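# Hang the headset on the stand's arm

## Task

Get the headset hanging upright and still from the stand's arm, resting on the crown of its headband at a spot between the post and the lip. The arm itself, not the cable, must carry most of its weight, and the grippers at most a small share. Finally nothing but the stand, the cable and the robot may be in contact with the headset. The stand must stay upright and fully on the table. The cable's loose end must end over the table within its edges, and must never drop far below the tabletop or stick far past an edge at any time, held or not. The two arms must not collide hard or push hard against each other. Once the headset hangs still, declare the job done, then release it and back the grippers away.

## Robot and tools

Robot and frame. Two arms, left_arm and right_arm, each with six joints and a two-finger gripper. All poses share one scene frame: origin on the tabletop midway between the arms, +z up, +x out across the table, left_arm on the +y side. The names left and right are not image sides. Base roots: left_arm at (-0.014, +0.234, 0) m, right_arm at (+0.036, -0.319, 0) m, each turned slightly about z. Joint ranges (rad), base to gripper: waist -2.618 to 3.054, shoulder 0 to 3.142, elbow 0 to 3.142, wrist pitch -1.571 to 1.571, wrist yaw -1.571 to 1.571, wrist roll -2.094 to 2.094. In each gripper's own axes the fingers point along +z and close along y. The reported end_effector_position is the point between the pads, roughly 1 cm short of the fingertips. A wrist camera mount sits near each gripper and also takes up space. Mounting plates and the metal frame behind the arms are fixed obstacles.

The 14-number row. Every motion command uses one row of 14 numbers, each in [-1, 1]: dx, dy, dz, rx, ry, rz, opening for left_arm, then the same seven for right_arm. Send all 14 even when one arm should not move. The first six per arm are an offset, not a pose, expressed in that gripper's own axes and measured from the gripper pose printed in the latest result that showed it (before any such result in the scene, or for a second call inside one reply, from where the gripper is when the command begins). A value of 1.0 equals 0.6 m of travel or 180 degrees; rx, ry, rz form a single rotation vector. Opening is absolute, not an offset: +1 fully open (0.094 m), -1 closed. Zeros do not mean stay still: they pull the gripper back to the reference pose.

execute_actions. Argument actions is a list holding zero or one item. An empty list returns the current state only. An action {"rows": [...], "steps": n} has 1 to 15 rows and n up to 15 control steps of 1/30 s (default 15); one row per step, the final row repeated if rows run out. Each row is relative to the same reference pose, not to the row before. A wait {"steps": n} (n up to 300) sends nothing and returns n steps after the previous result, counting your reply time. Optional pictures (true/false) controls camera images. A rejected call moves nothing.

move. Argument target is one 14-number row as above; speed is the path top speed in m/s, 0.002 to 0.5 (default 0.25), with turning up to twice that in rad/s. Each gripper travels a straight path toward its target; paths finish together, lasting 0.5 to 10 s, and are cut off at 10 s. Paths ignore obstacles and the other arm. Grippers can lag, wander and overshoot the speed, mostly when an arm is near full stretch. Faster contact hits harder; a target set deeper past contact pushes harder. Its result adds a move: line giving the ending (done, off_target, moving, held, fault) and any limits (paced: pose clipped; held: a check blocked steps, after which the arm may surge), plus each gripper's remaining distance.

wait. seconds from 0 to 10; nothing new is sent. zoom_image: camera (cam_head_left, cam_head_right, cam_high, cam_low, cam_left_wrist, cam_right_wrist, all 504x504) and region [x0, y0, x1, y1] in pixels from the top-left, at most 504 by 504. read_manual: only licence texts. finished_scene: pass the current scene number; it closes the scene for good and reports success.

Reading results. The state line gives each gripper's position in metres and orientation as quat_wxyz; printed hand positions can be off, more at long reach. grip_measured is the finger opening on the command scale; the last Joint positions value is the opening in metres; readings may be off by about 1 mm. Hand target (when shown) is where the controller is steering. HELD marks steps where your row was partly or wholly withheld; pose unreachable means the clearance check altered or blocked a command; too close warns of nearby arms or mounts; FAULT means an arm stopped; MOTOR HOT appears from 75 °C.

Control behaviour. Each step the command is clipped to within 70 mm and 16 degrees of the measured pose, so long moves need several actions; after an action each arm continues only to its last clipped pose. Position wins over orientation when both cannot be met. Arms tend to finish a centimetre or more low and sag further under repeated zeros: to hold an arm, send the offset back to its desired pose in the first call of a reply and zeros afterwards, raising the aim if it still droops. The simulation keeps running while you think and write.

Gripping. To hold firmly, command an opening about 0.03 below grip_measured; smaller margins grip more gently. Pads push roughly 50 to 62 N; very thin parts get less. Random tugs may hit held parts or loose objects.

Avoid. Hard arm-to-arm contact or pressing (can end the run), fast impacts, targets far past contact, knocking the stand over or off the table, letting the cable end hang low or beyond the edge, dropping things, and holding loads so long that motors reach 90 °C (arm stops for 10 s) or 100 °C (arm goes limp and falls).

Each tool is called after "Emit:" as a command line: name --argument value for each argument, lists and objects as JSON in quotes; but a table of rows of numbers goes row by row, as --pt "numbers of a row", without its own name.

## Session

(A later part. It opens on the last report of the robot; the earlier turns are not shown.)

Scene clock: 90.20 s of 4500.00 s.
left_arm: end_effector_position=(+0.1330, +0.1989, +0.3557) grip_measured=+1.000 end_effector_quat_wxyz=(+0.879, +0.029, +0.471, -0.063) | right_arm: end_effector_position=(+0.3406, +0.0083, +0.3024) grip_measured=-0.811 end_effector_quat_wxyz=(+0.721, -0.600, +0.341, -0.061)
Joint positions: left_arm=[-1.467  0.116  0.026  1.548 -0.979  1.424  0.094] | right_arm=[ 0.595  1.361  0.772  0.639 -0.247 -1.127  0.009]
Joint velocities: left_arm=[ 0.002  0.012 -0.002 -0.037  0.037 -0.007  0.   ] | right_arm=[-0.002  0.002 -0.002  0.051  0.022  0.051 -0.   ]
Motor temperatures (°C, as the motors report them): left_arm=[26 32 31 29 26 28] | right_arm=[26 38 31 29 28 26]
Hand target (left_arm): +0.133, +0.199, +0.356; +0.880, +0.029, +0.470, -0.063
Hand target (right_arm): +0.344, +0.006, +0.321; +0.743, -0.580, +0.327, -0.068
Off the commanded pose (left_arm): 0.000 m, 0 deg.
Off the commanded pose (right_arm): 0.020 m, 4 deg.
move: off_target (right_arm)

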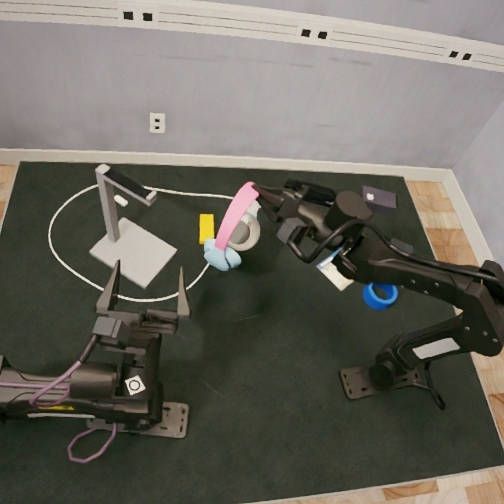

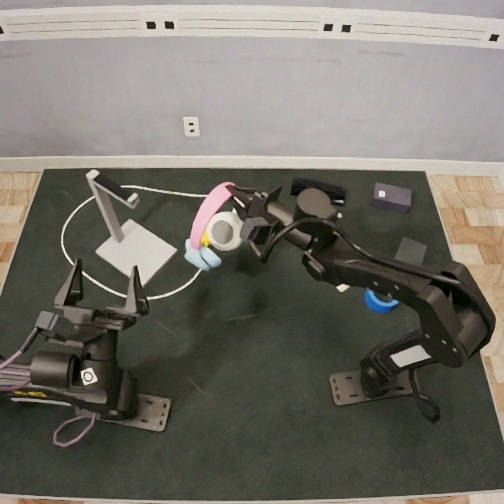

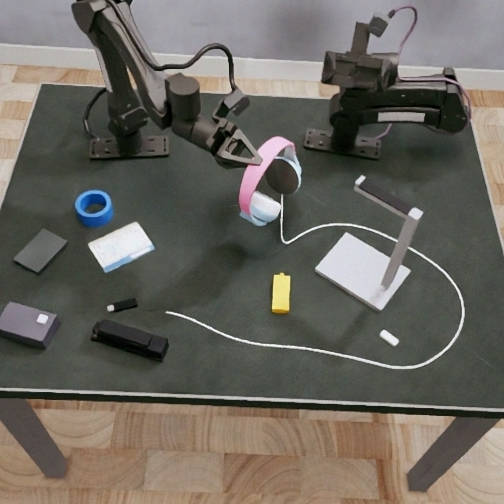

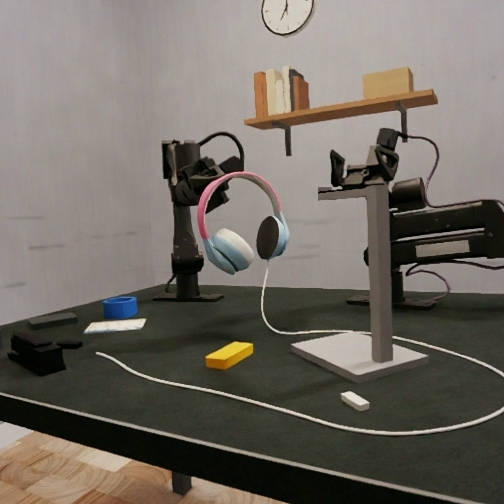

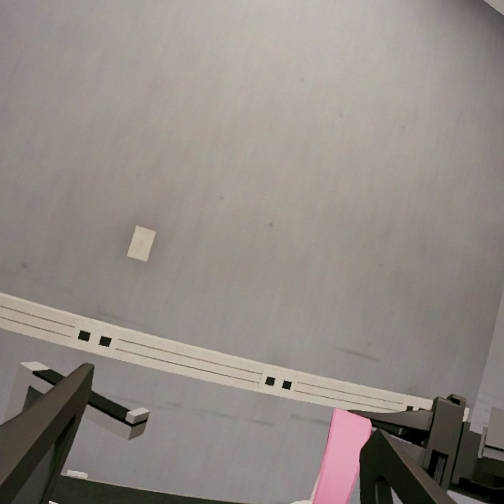

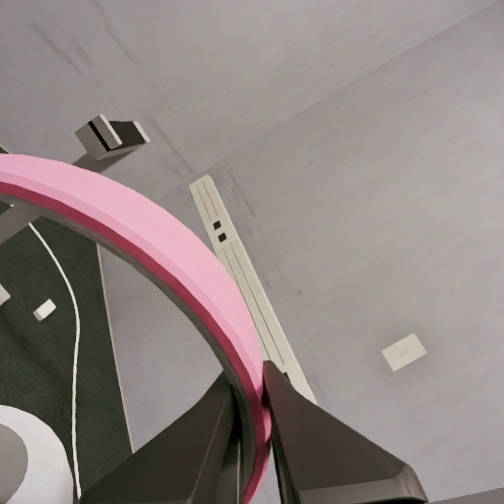

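Emit:
move --target '[0,0,0,0,0,0,1,-0.09,-0.045,0.17,0,0,0,-0.9]' --speed 0.1

Scene clock: 100.20 s of 4500.00 s.
left_arm: end_effector_position=(+0.1333, +0.1989, +0.3553) grip_measured=+1.000 end_effector_quat_wxyz=(+0.879, +0.029, +0.473, -0.062) | right_arm: end_effector_position=(+0.3654, +0.1073, +0.3318) grip_measured=-0.811 end_effector_quat_wxyz=(+0.699, -0.621, +0.351, -0.062)
Joint positions: left_arm=[-1.467  0.116  0.026  1.548 -0.982  1.424  0.094] | right_arm=[ 0.757  1.657  1.234  0.407 -0.083 -1.147  0.009]
Joint velocities: left_arm=[ 0.002 -0.012  0.002 -0.095 -0.037 -0.022  0.   ] | right_arm=[ 0.007 -0.007  0.002 -0.066  0.022 -0.037 -0.   ]
Motor temperatures (°C, as the motors report them): left_arm=[26 31 31 29 26 28] | right_arm=[26 36 32 32 28 26]
Hand target (left_arm): +0.133, +0.199, +0.356; +0.879, +0.029, +0.471, -0.063
Hand target (right_arm): +0.364, +0.110, +0.355; +0.721, -0.601, +0.340, -0.062
Off the commanded pose (left_arm): 0.000 m, 0 deg.
Off the commanded pose (right_arm): 0.023 m, 4 deg.
After step 90, 5.30 s passed at rest.
move: off_target (right_arm)

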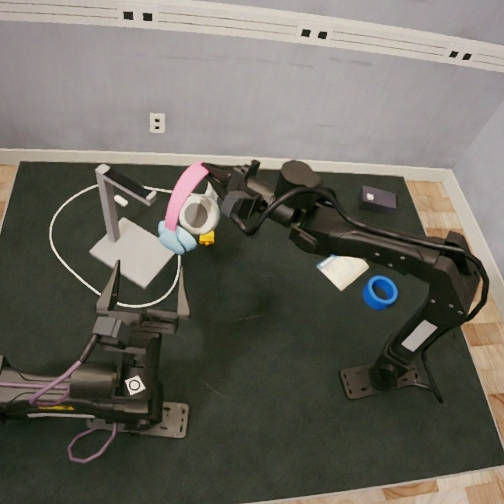

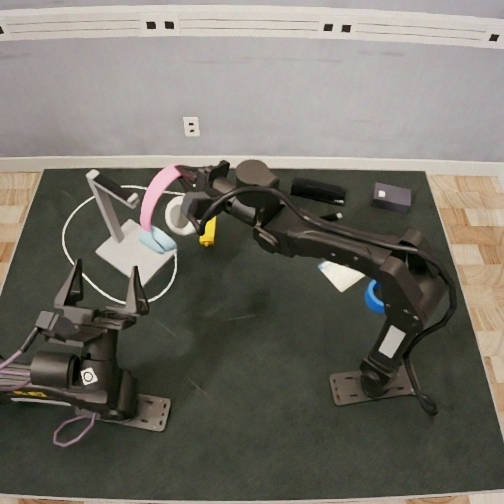

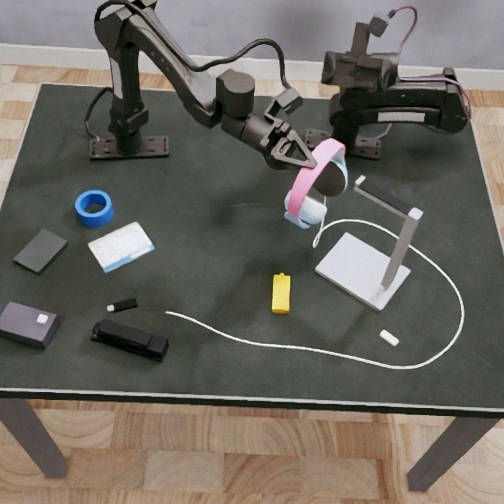

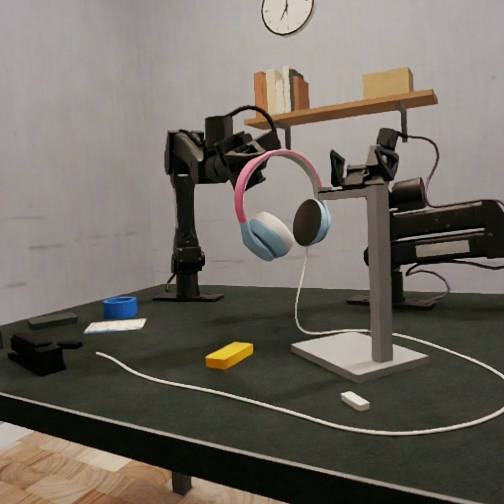

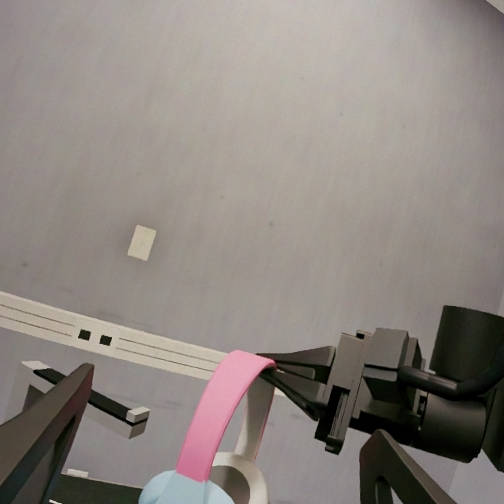

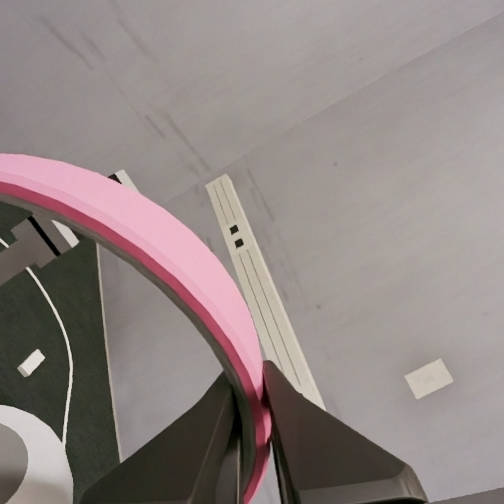

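Emit:
move --target '[0,0,0,0,0,0,1,-0.015,-0.03,0.14,-0.02,-0.01,0,-0.9]' --speed 0.07

Scene clock: 107.73 s of 4500.00 s.
left_arm: end_effector_position=(+0.1335, +0.1990, +0.3549) grip_measured=+1.000 end_effector_quat_wxyz=(+0.878, +0.028, +0.474, -0.062) | right_arm: end_effector_position=(+0.4101, +0.1757, +0.3263) grip_measured=-0.811 end_effector_quat_wxyz=(+0.661, -0.661, +0.352, -0.042)
Joint positions: left_arm=[-1.467  0.116  0.026  1.548 -0.985  1.424  0.094] | right_arm=[ 0.757  1.97   1.711  0.134 -0.133 -1.161  0.009]
Joint velocities: left_arm=[ 0.012  0.007 -0.002 -0.081  0.037 -0.037  0.   ] | right_arm=[-0.012 -0.002 -0.007 -0.037 -0.022 -0.051 -0.001]
Motor temperatures (°C, as the motors report them): left_arm=[26 31 31 29 26 28] | right_arm=[26 37 34 33 28 26]
Hand target (left_arm): +0.133, +0.199, +0.355; +0.879, +0.029, +0.473, -0.062
Hand target (right_arm): +0.411, +0.176, +0.351; +0.684, -0.643, +0.341, -0.041
Off the commanded pose (left_arm): 0.000 m, 0 deg.
Off the commanded pose (right_arm): 0.024 m, 4 deg.
After step 90, 2.80 s passed at rest.
move: off_target (right_arm)

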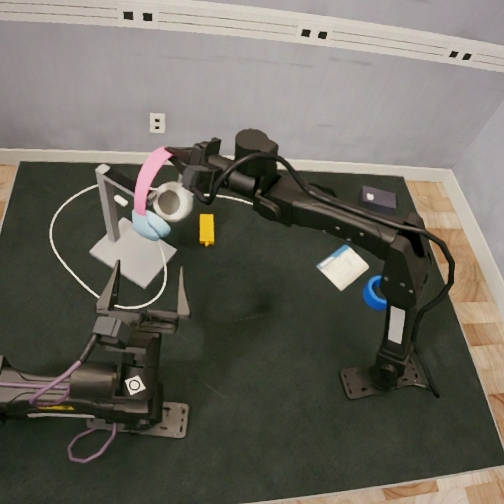

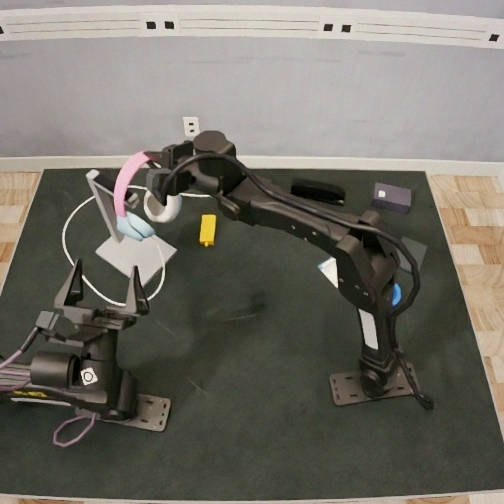

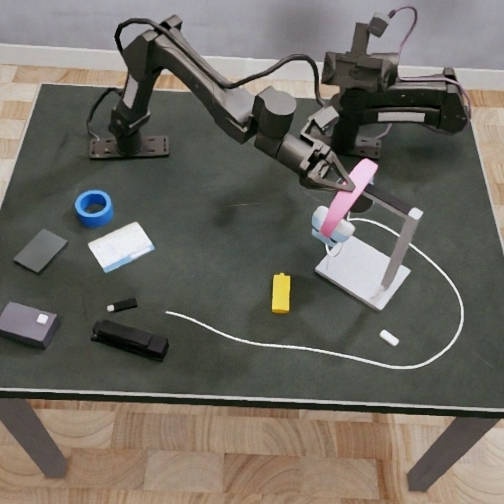

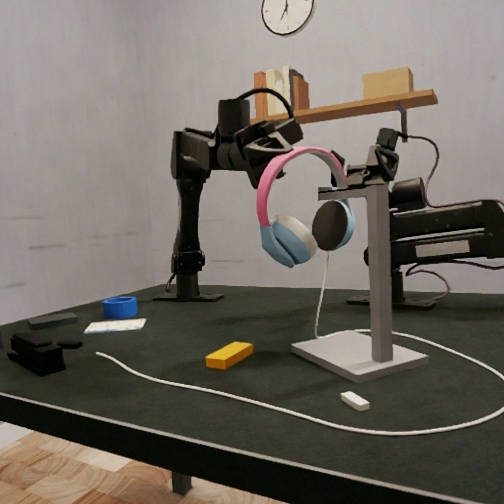

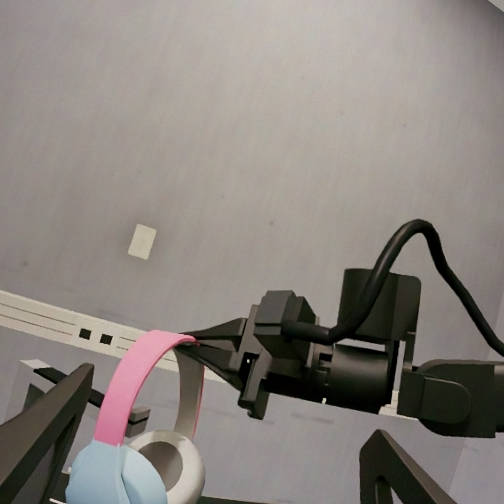

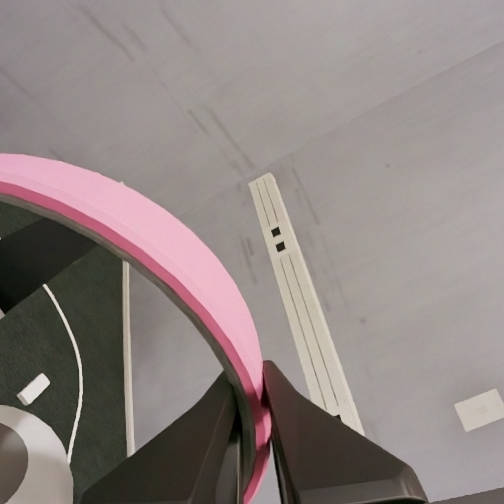

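Emit:
move --target '[0,0,0,0,0,0,1,-0.045,-0.04,0.11,0.06,-0.03,0,-0.9]' --speed 0.07

Scene clock: 115.33 s of 4500.00 s.
left_arm: end_effector_position=(+0.1338, +0.1990, +0.3545) grip_measured=+1.000 end_effector_quat_wxyz=(+0.877, +0.028, +0.475, -0.062) | right_arm: end_effector_position=(+0.4373, +0.2378, +0.3164) grip_measured=-0.811 end_effector_quat_wxyz=(+0.701, -0.631, +0.329, -0.048)
Joint positions: left_arm=[-1.467  0.116  0.026  1.548 -0.987  1.424  0.094] | right_arm=[ 0.791  2.253  1.996  0.245 -0.103 -1.159  0.009]
Joint velocities: left_arm=[-0.002  0.022 -0.007 -0.037 -0.051 -0.051  0.   ] | right_arm=[-0.012  0.007  0.017  0.022  0.022 -0.022  0.001]
Motor temperatures (°C, as the motors report them): left_arm=[26 31 31 29 26 28] | right_arm=[26 39 35 34 28 26]
Hand target (left_arm): +0.134, +0.199, +0.355; +0.878, +0.028, +0.474, -0.062
Hand target (right_arm): +0.432, +0.240, +0.351; +0.736, -0.598, +0.316, -0.043
Off the commanded pose (left_arm): 0.000 m, 0 deg.
Off the commanded pose (right_arm): 0.035 m, 6 deg.
After step 90, 2.67 s passed at rest.
move: off_target (right_arm)

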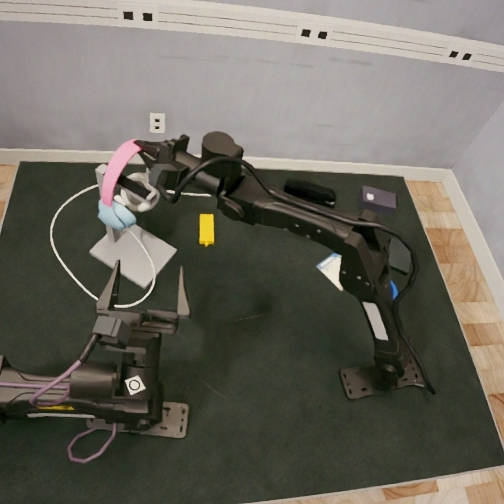

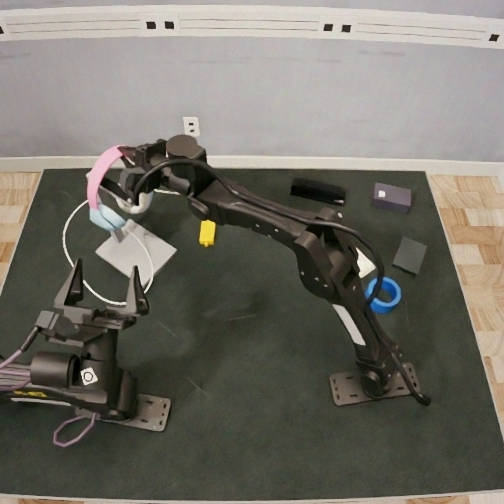

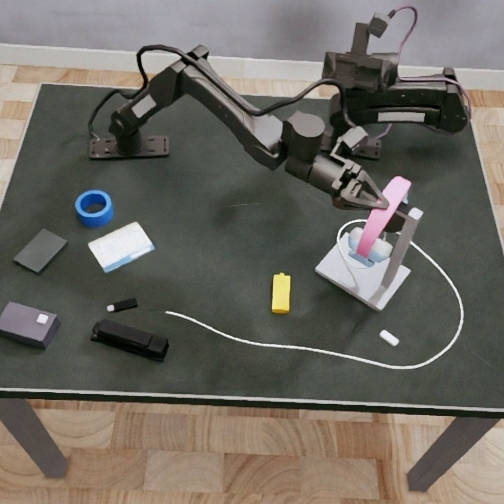

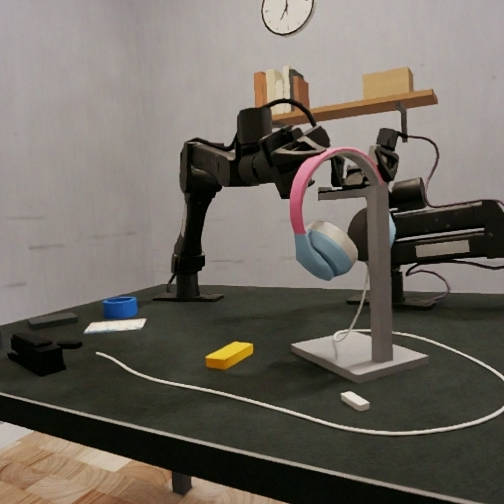

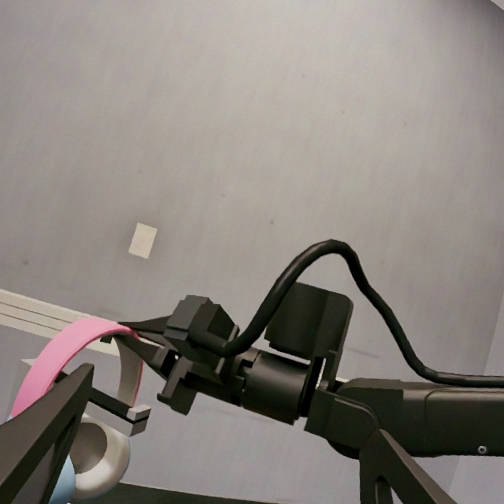

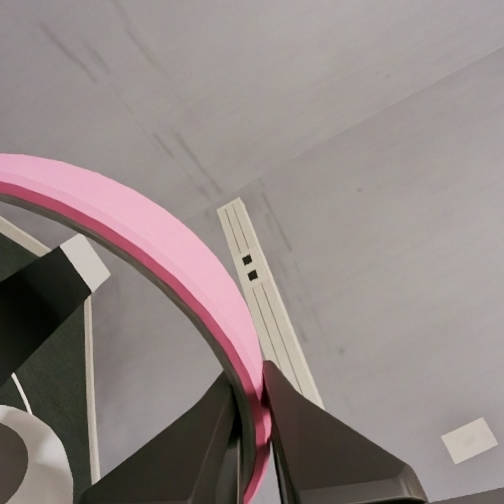

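Emit:
move --target '[0,0,0,0,0,0,1,0.005,0.01,0,0.03,-0.015,0,-0.9]' --speed 0.02

Scene clock: 123.03 s of 4500.00 s.
left_arm: end_effector_position=(+0.1341, +0.1990, +0.3541) grip_measured=+1.000 end_effector_quat_wxyz=(+0.877, +0.028, +0.476, -0.062) | right_arm: end_effector_position=(+0.4375, +0.2386, +0.2895) grip_measured=-0.811 end_effector_quat_wxyz=(+0.713, -0.622, +0.320, -0.051)
Joint positions: left_arm=[-1.467  0.116  0.026  1.548 -0.991  1.424  0.094] | right_arm=[ 0.791  2.27   1.885  0.406 -0.105 -1.165  0.009]
Joint velocities: left_arm=[-0.002  0.007  0.002 -0.037  0.022 -0.037  0.   ] | right_arm=[ 0.002 -0.012  0.007 -0.007 -0.007 -0.007  0.   ]
Motor temperatures (°C, as the motors report them): left_arm=[26 31 31 29 26 28] | right_arm=[26 43 35 35 28 26]
Hand target (left_arm): +0.134, +0.199, +0.355; +0.877, +0.028, +0.475, -0.062
Hand target (right_arm): +0.437, +0.237, +0.310; +0.737, -0.598, +0.310, -0.048
Off the commanded pose (left_arm): 0.001 m, 0 deg.
Off the commanded pose (right_arm): 0.020 m, 4 deg.
After step 90, 1.77 s passed at rest.
move: off_target (right_arm)

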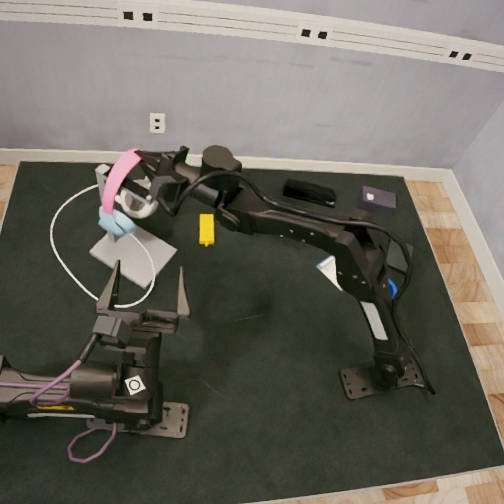

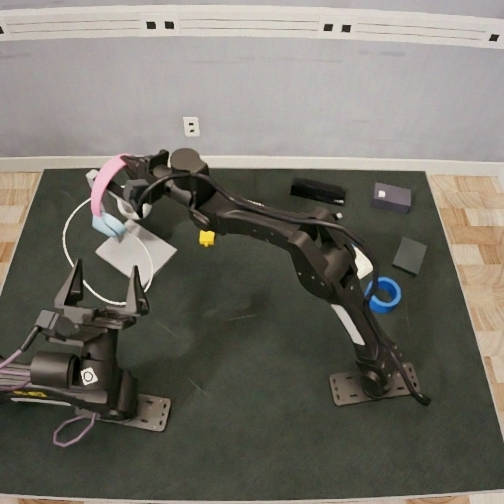

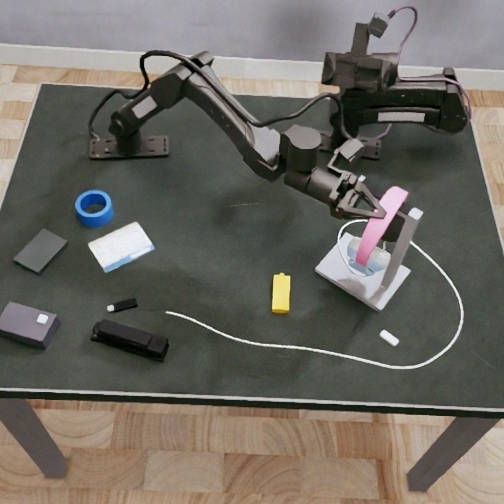

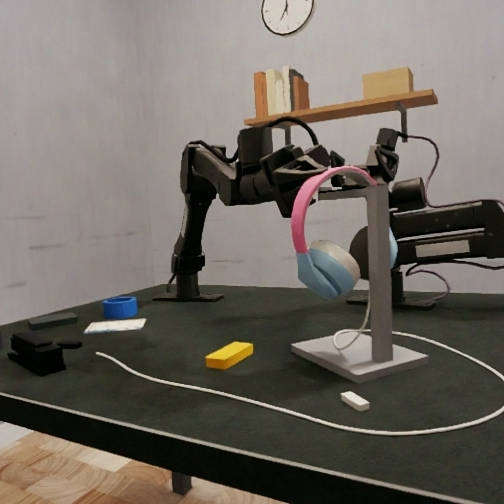

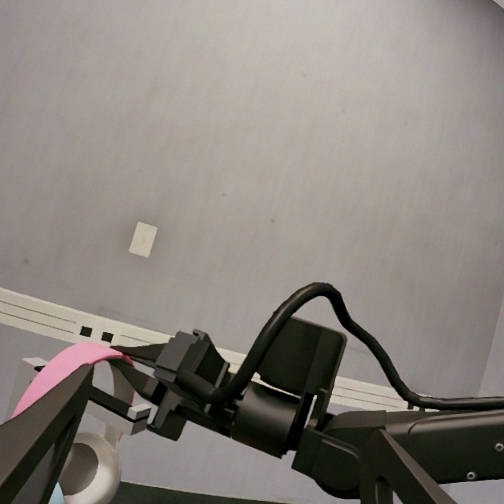

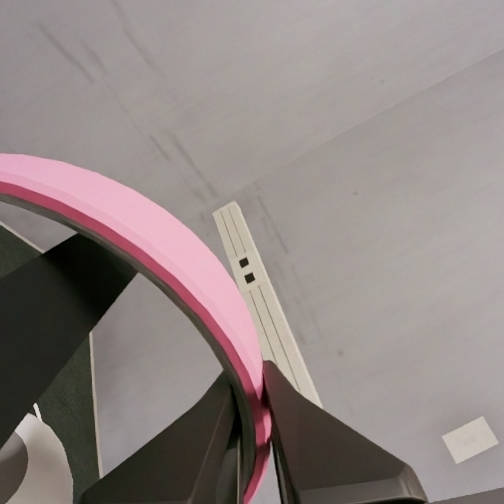

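Emit:
move --target '[0,0,0,0,0,0,1,0,0,0,0.02,-0.01,0,-0.9]' --speed 0.02

Emit:
move --target '[0,0,0,0,0,0,1,0,-0.01,0,0.02,-0.01,0,-0.4]' --speed 0.02

Scene clock: 130.67 s of 4500.00 s.
left_arm: end_effector_position=(+0.1343, +0.1991, +0.3537) grip_measured=+1.000 end_effector_quat_wxyz=(+0.876, +0.028, +0.477, -0.062) | right_arm: end_effector_position=(+0.4372, +0.2393, +0.2780) grip_measured=-0.811 end_effector_quat_wxyz=(+0.719, -0.618, +0.313, -0.053)
Joint positions: left_arm=[-1.467  0.116  0.026  1.548 -0.993  1.424  0.094] | right_arm=[ 0.791  2.284  1.844  0.479 -0.109 -1.171  0.009]
Joint velocities: left_arm=[ 0.032  0.002  0.002 -0.081 -0.007  0.007  0.   ] | right_arm=[ 0.007 -0.002 -0.017 -0.051 -0.037  0.066 -0.   ]
Motor temperatures (°C, as the motors report them): left_arm=[26 31 31 29 26 28] | right_arm=[26 45 34 36 28 26]
Hand target (left_arm): +0.134, +0.199, +0.354; +0.877, +0.028, +0.476, -0.062
Hand target (right_arm): +0.437, +0.238, +0.289; +0.736, -0.601, +0.307, -0.052
Off the commanded pose (left_arm): 0.000 m, 0 deg.
Off the commanded pose (right_arm): 0.012 m, 3 deg.
After step 90, 2.67 s passed at rest.
move: off_target (right_arm)

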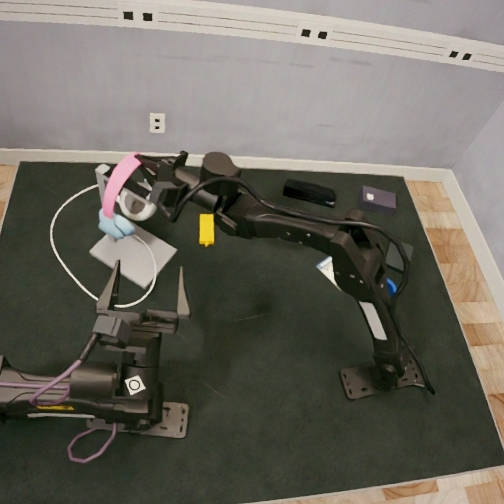

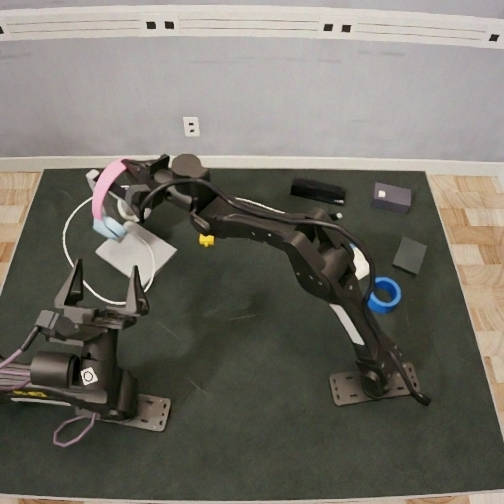

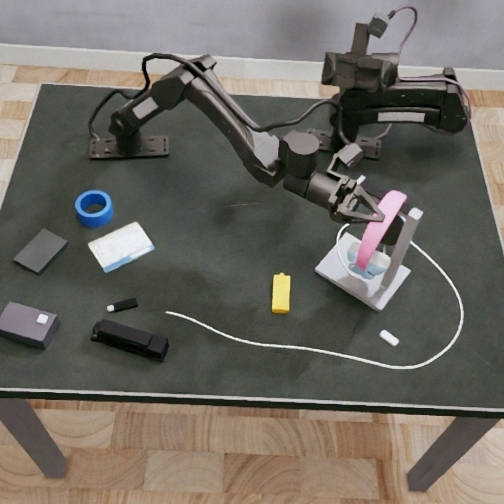

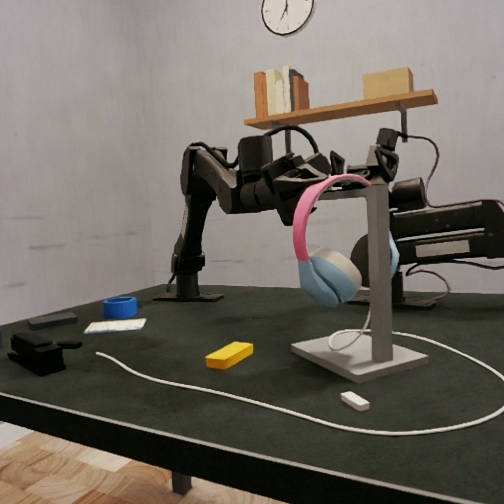

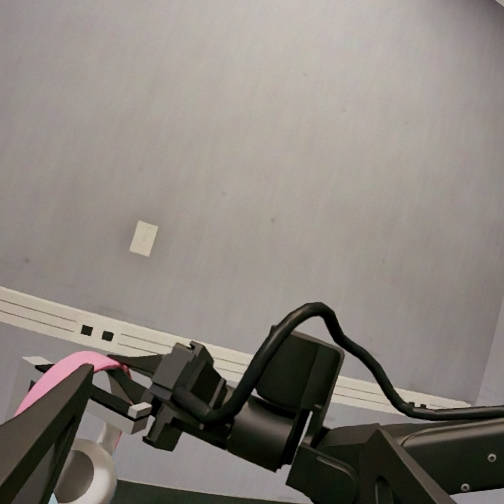

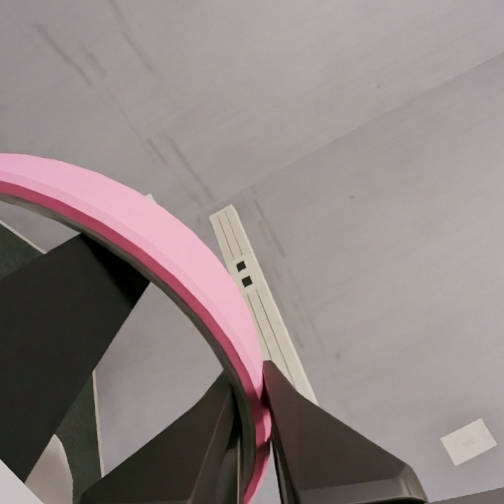

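Scene clock: 132.63 s of 4500.00 s.
left_arm: end_effector_position=(+0.1346, +0.1991, +0.3532) grip_measured=+1.000 end_effector_quat_wxyz=(+0.875, +0.028, +0.479, -0.062) | right_arm: end_effector_position=(+0.4355, +0.2388, +0.2864) grip_measured=-0.402 end_effector_quat_wxyz=(+0.736, -0.603, +0.301, -0.054)
Joint positions: left_arm=[-1.467  0.116  0.026  1.548 -0.996  1.424  0.094] | right_arm=[ 0.791  2.286  1.83   0.547 -0.114 -1.171  0.028]
Joint velocities: left_arm=[-0.002 -0.002  0.007  0.037 -0.11   0.037  0.   ] | right_arm=[-0.012 -0.017 -0.002  0.051 -0.037  0.051 -0.001]
Motor temperatures (°C, as the motors report them): left_arm=[26 31 31 29 26 28] | right_arm=[26 45 34 36 28 26]
Hand target (left_arm): +0.134, +0.199, +0.354; +0.876, +0.028, +0.477, -0.062
Hand target (right_arm): +0.439, +0.238, +0.284; +0.743, -0.596, +0.301, -0.053
Off the commanded pose (left_arm): 0.001 m, 0 deg.
Off the commanded pose (right_arm): 0.005 m, 1 deg.
move: done

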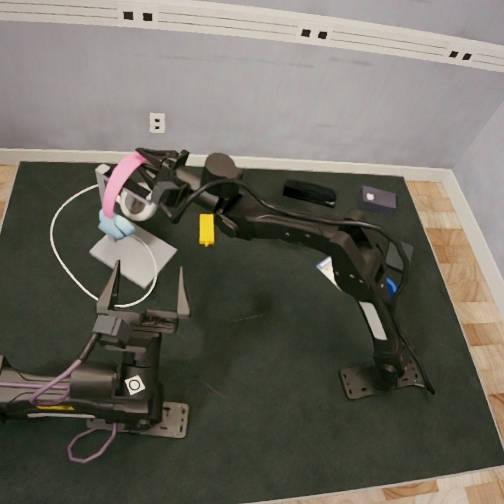

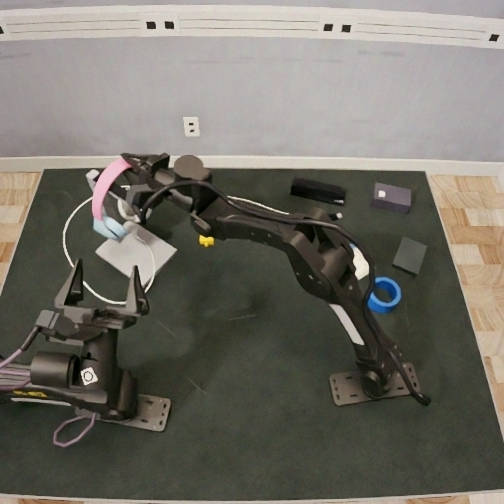

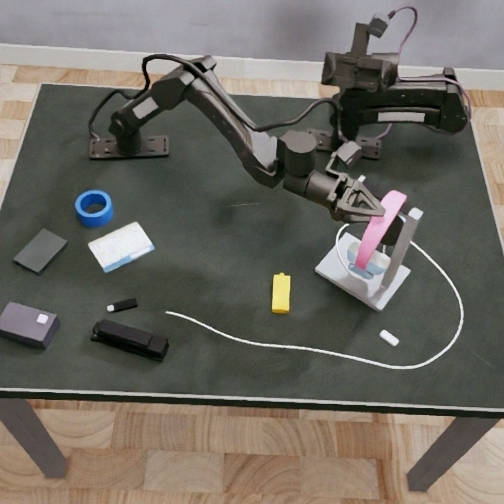

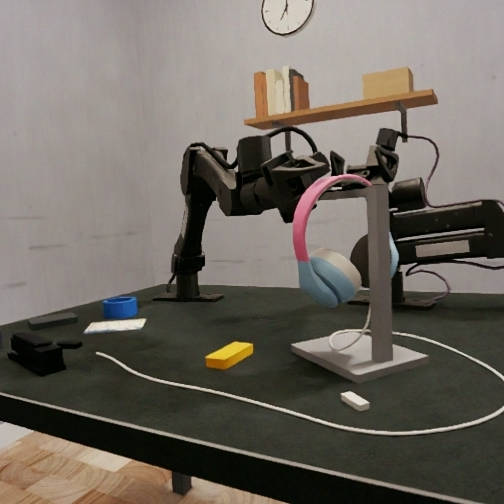

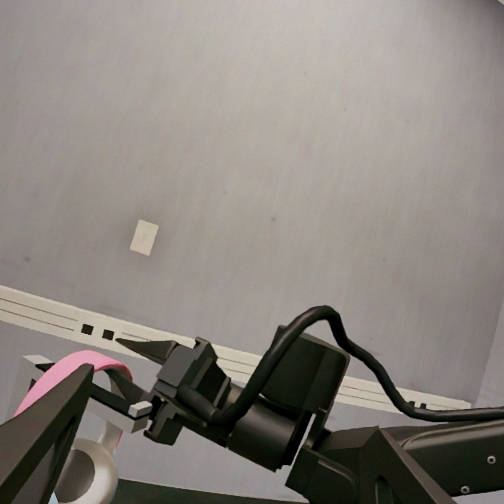

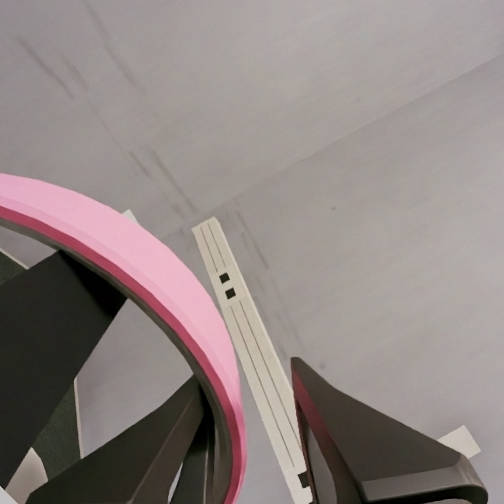

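Still resting on the lower finger.

Emit:
move --target '[0,0,0,0,0,0,1,0.01,0.025,0,-0.02,0.01,0,-0.4]' --speed 0.02

Emit:
move --target '[0,0,0,0,0,0,1,0,0,-0.06,0,0,0,-0.4]' --speed 0.04

Scene clock: 141.27 s of 4500.00 s.
left_arm: end_effector_position=(+0.1349, +0.1991, +0.3528) grip_measured=+1.000 end_effector_quat_wxyz=(+0.875, +0.028, +0.480, -0.062) | right_arm: end_effector_position=(+0.4360, +0.2395, +0.2732) grip_measured=-0.402 end_effector_quat_wxyz=(+0.718, -0.620, +0.311, -0.052)
Joint positions: left_arm=[-1.467  0.116  0.026  1.548 -0.999  1.424  0.094] | right_arm=[ 0.791  2.286  1.83   0.493 -0.115 -1.175  0.028]
Joint velocities: left_arm=[-0.002  0.012 -0.007 -0.022 -0.037  0.022  0.   ] | right_arm=[-0.012  0.007 -0.002  0.022  0.007 -0.051  0.001]
Motor temperatures (°C, as the motors report them): left_arm=[26 31 31 29 26 28] | right_arm=[26 46 34 36 28 26]
Hand target (left_arm): +0.135, +0.199, +0.353; +0.875, +0.028, +0.479, -0.062
Hand target (right_arm): +0.436, +0.240, +0.270; +0.712, -0.625, +0.314, -0.054
Off the commanded pose (left_arm): 0.001 m, 0 deg.
Off the commanded pose (right_arm): 0.003 m, 1 deg.
After step 90, 3.63 s passed at rest.
move: done

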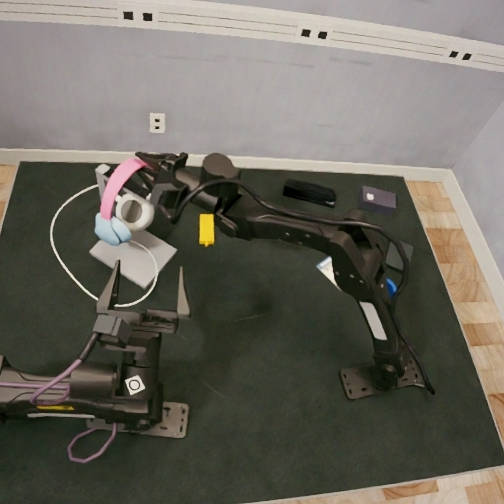

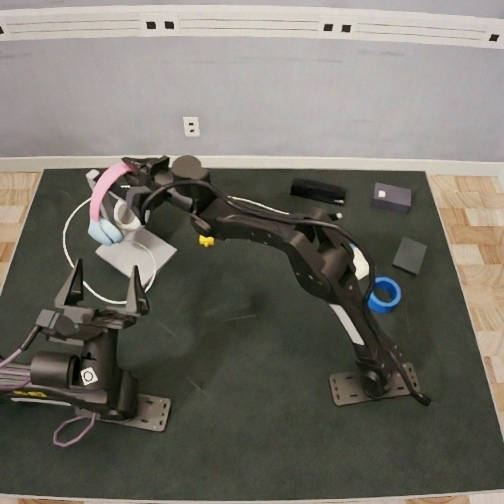

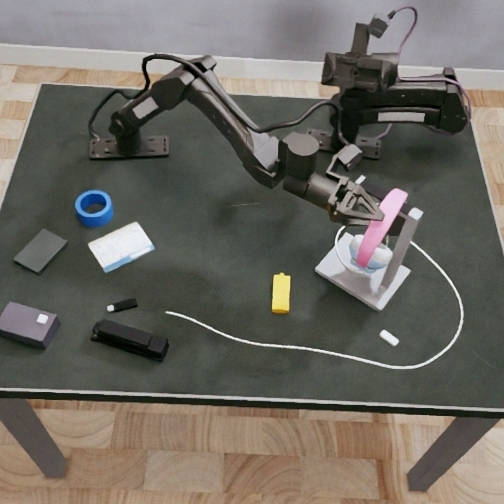

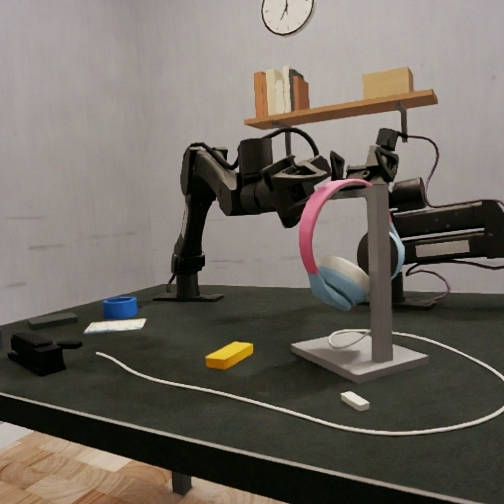

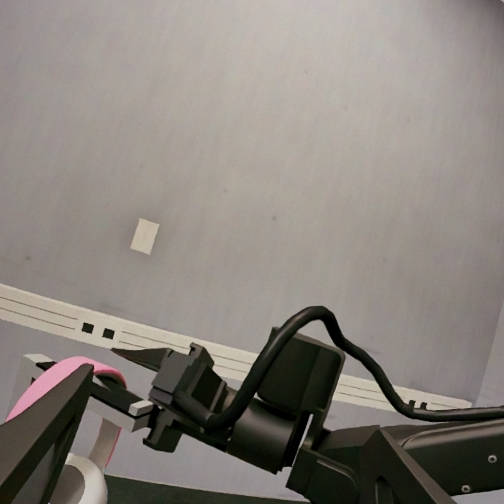

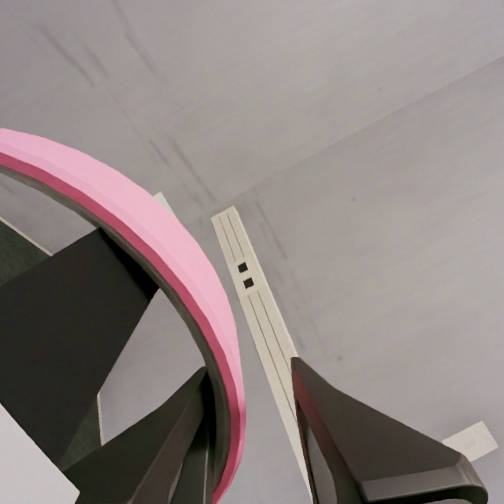

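Scene clock: 142.43 s of 4500.00 s.
left_arm: end_effector_position=(+0.1352, +0.1992, +0.3523) grip_measured=+1.000 end_effector_quat_wxyz=(+0.874, +0.028, +0.481, -0.061) | right_arm: end_effector_position=(+0.4170, +0.2156, +0.2581) grip_measured=-0.402 end_effector_quat_wxyz=(+0.711, -0.628, +0.314, -0.050)
Joint positions: left_arm=[-1.467  0.116  0.026  1.548 -1.002  1.424  0.094] | right_arm=[ 0.791  2.176  1.607  0.584 -0.118 -1.175  0.028]
Joint velocities: left_arm=[-0.002 -0.012 -0.007  0.022  0.022 -0.007  0.   ] | right_arm=[-0.022  0.007 -0.017 -0.051 -0.007 -0.007 -0.   ]
Motor temperatures (°C, as the motors report them): left_arm=[26 31 31 29 26 28] | right_arm=[26 46 34 36 28 26]
Hand target (left_arm): +0.135, +0.199, +0.353; +0.875, +0.028, +0.480, -0.062
Hand target (right_arm): +0.418, +0.209, +0.271; +0.718, -0.620, +0.311, -0.052
Off the commanded pose (left_arm): 0.001 m, 0 deg.
Off the commanded pose (right_arm): 0.015 m, 1 deg.
move: off_target (right_arm)

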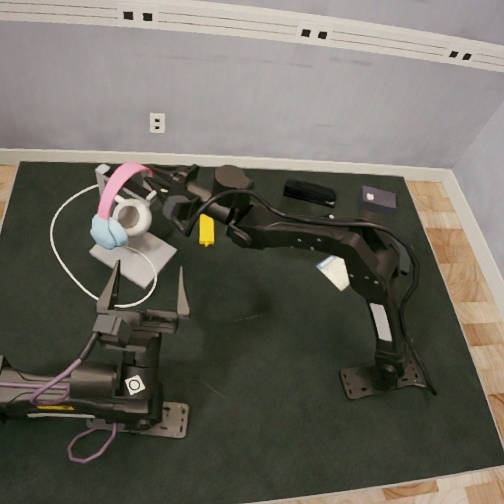

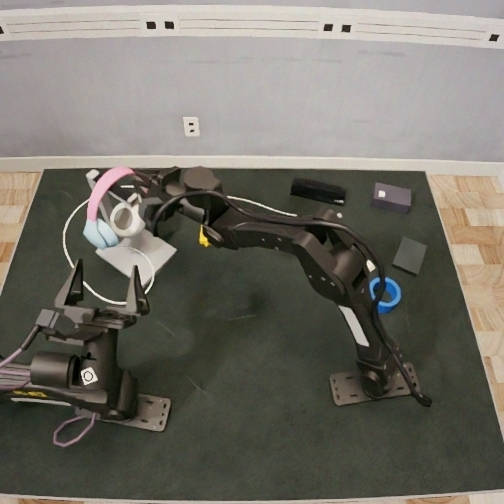

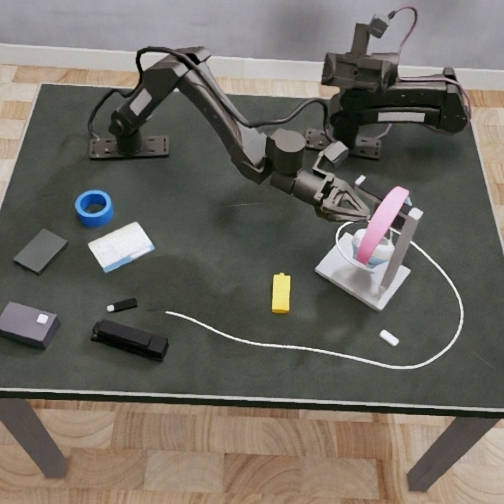

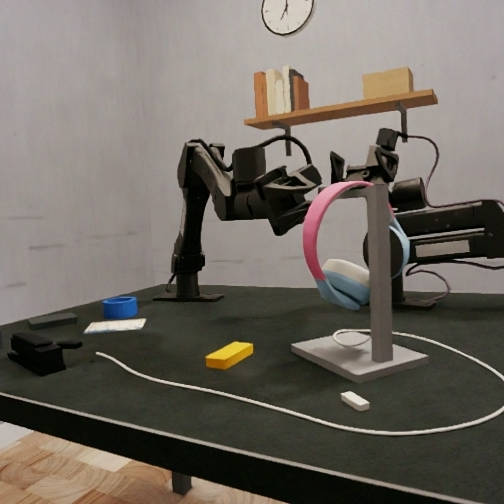

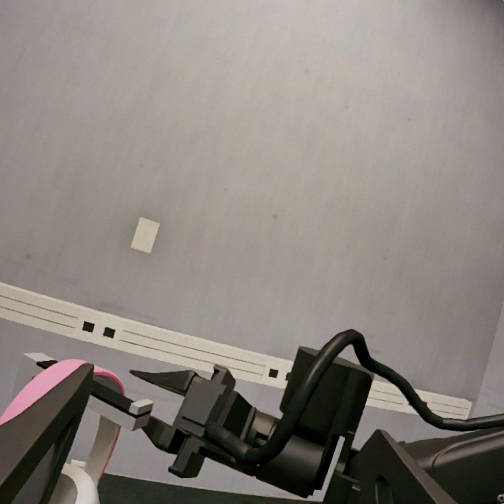

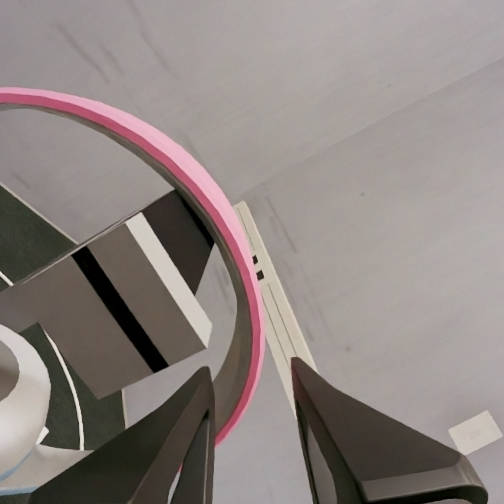

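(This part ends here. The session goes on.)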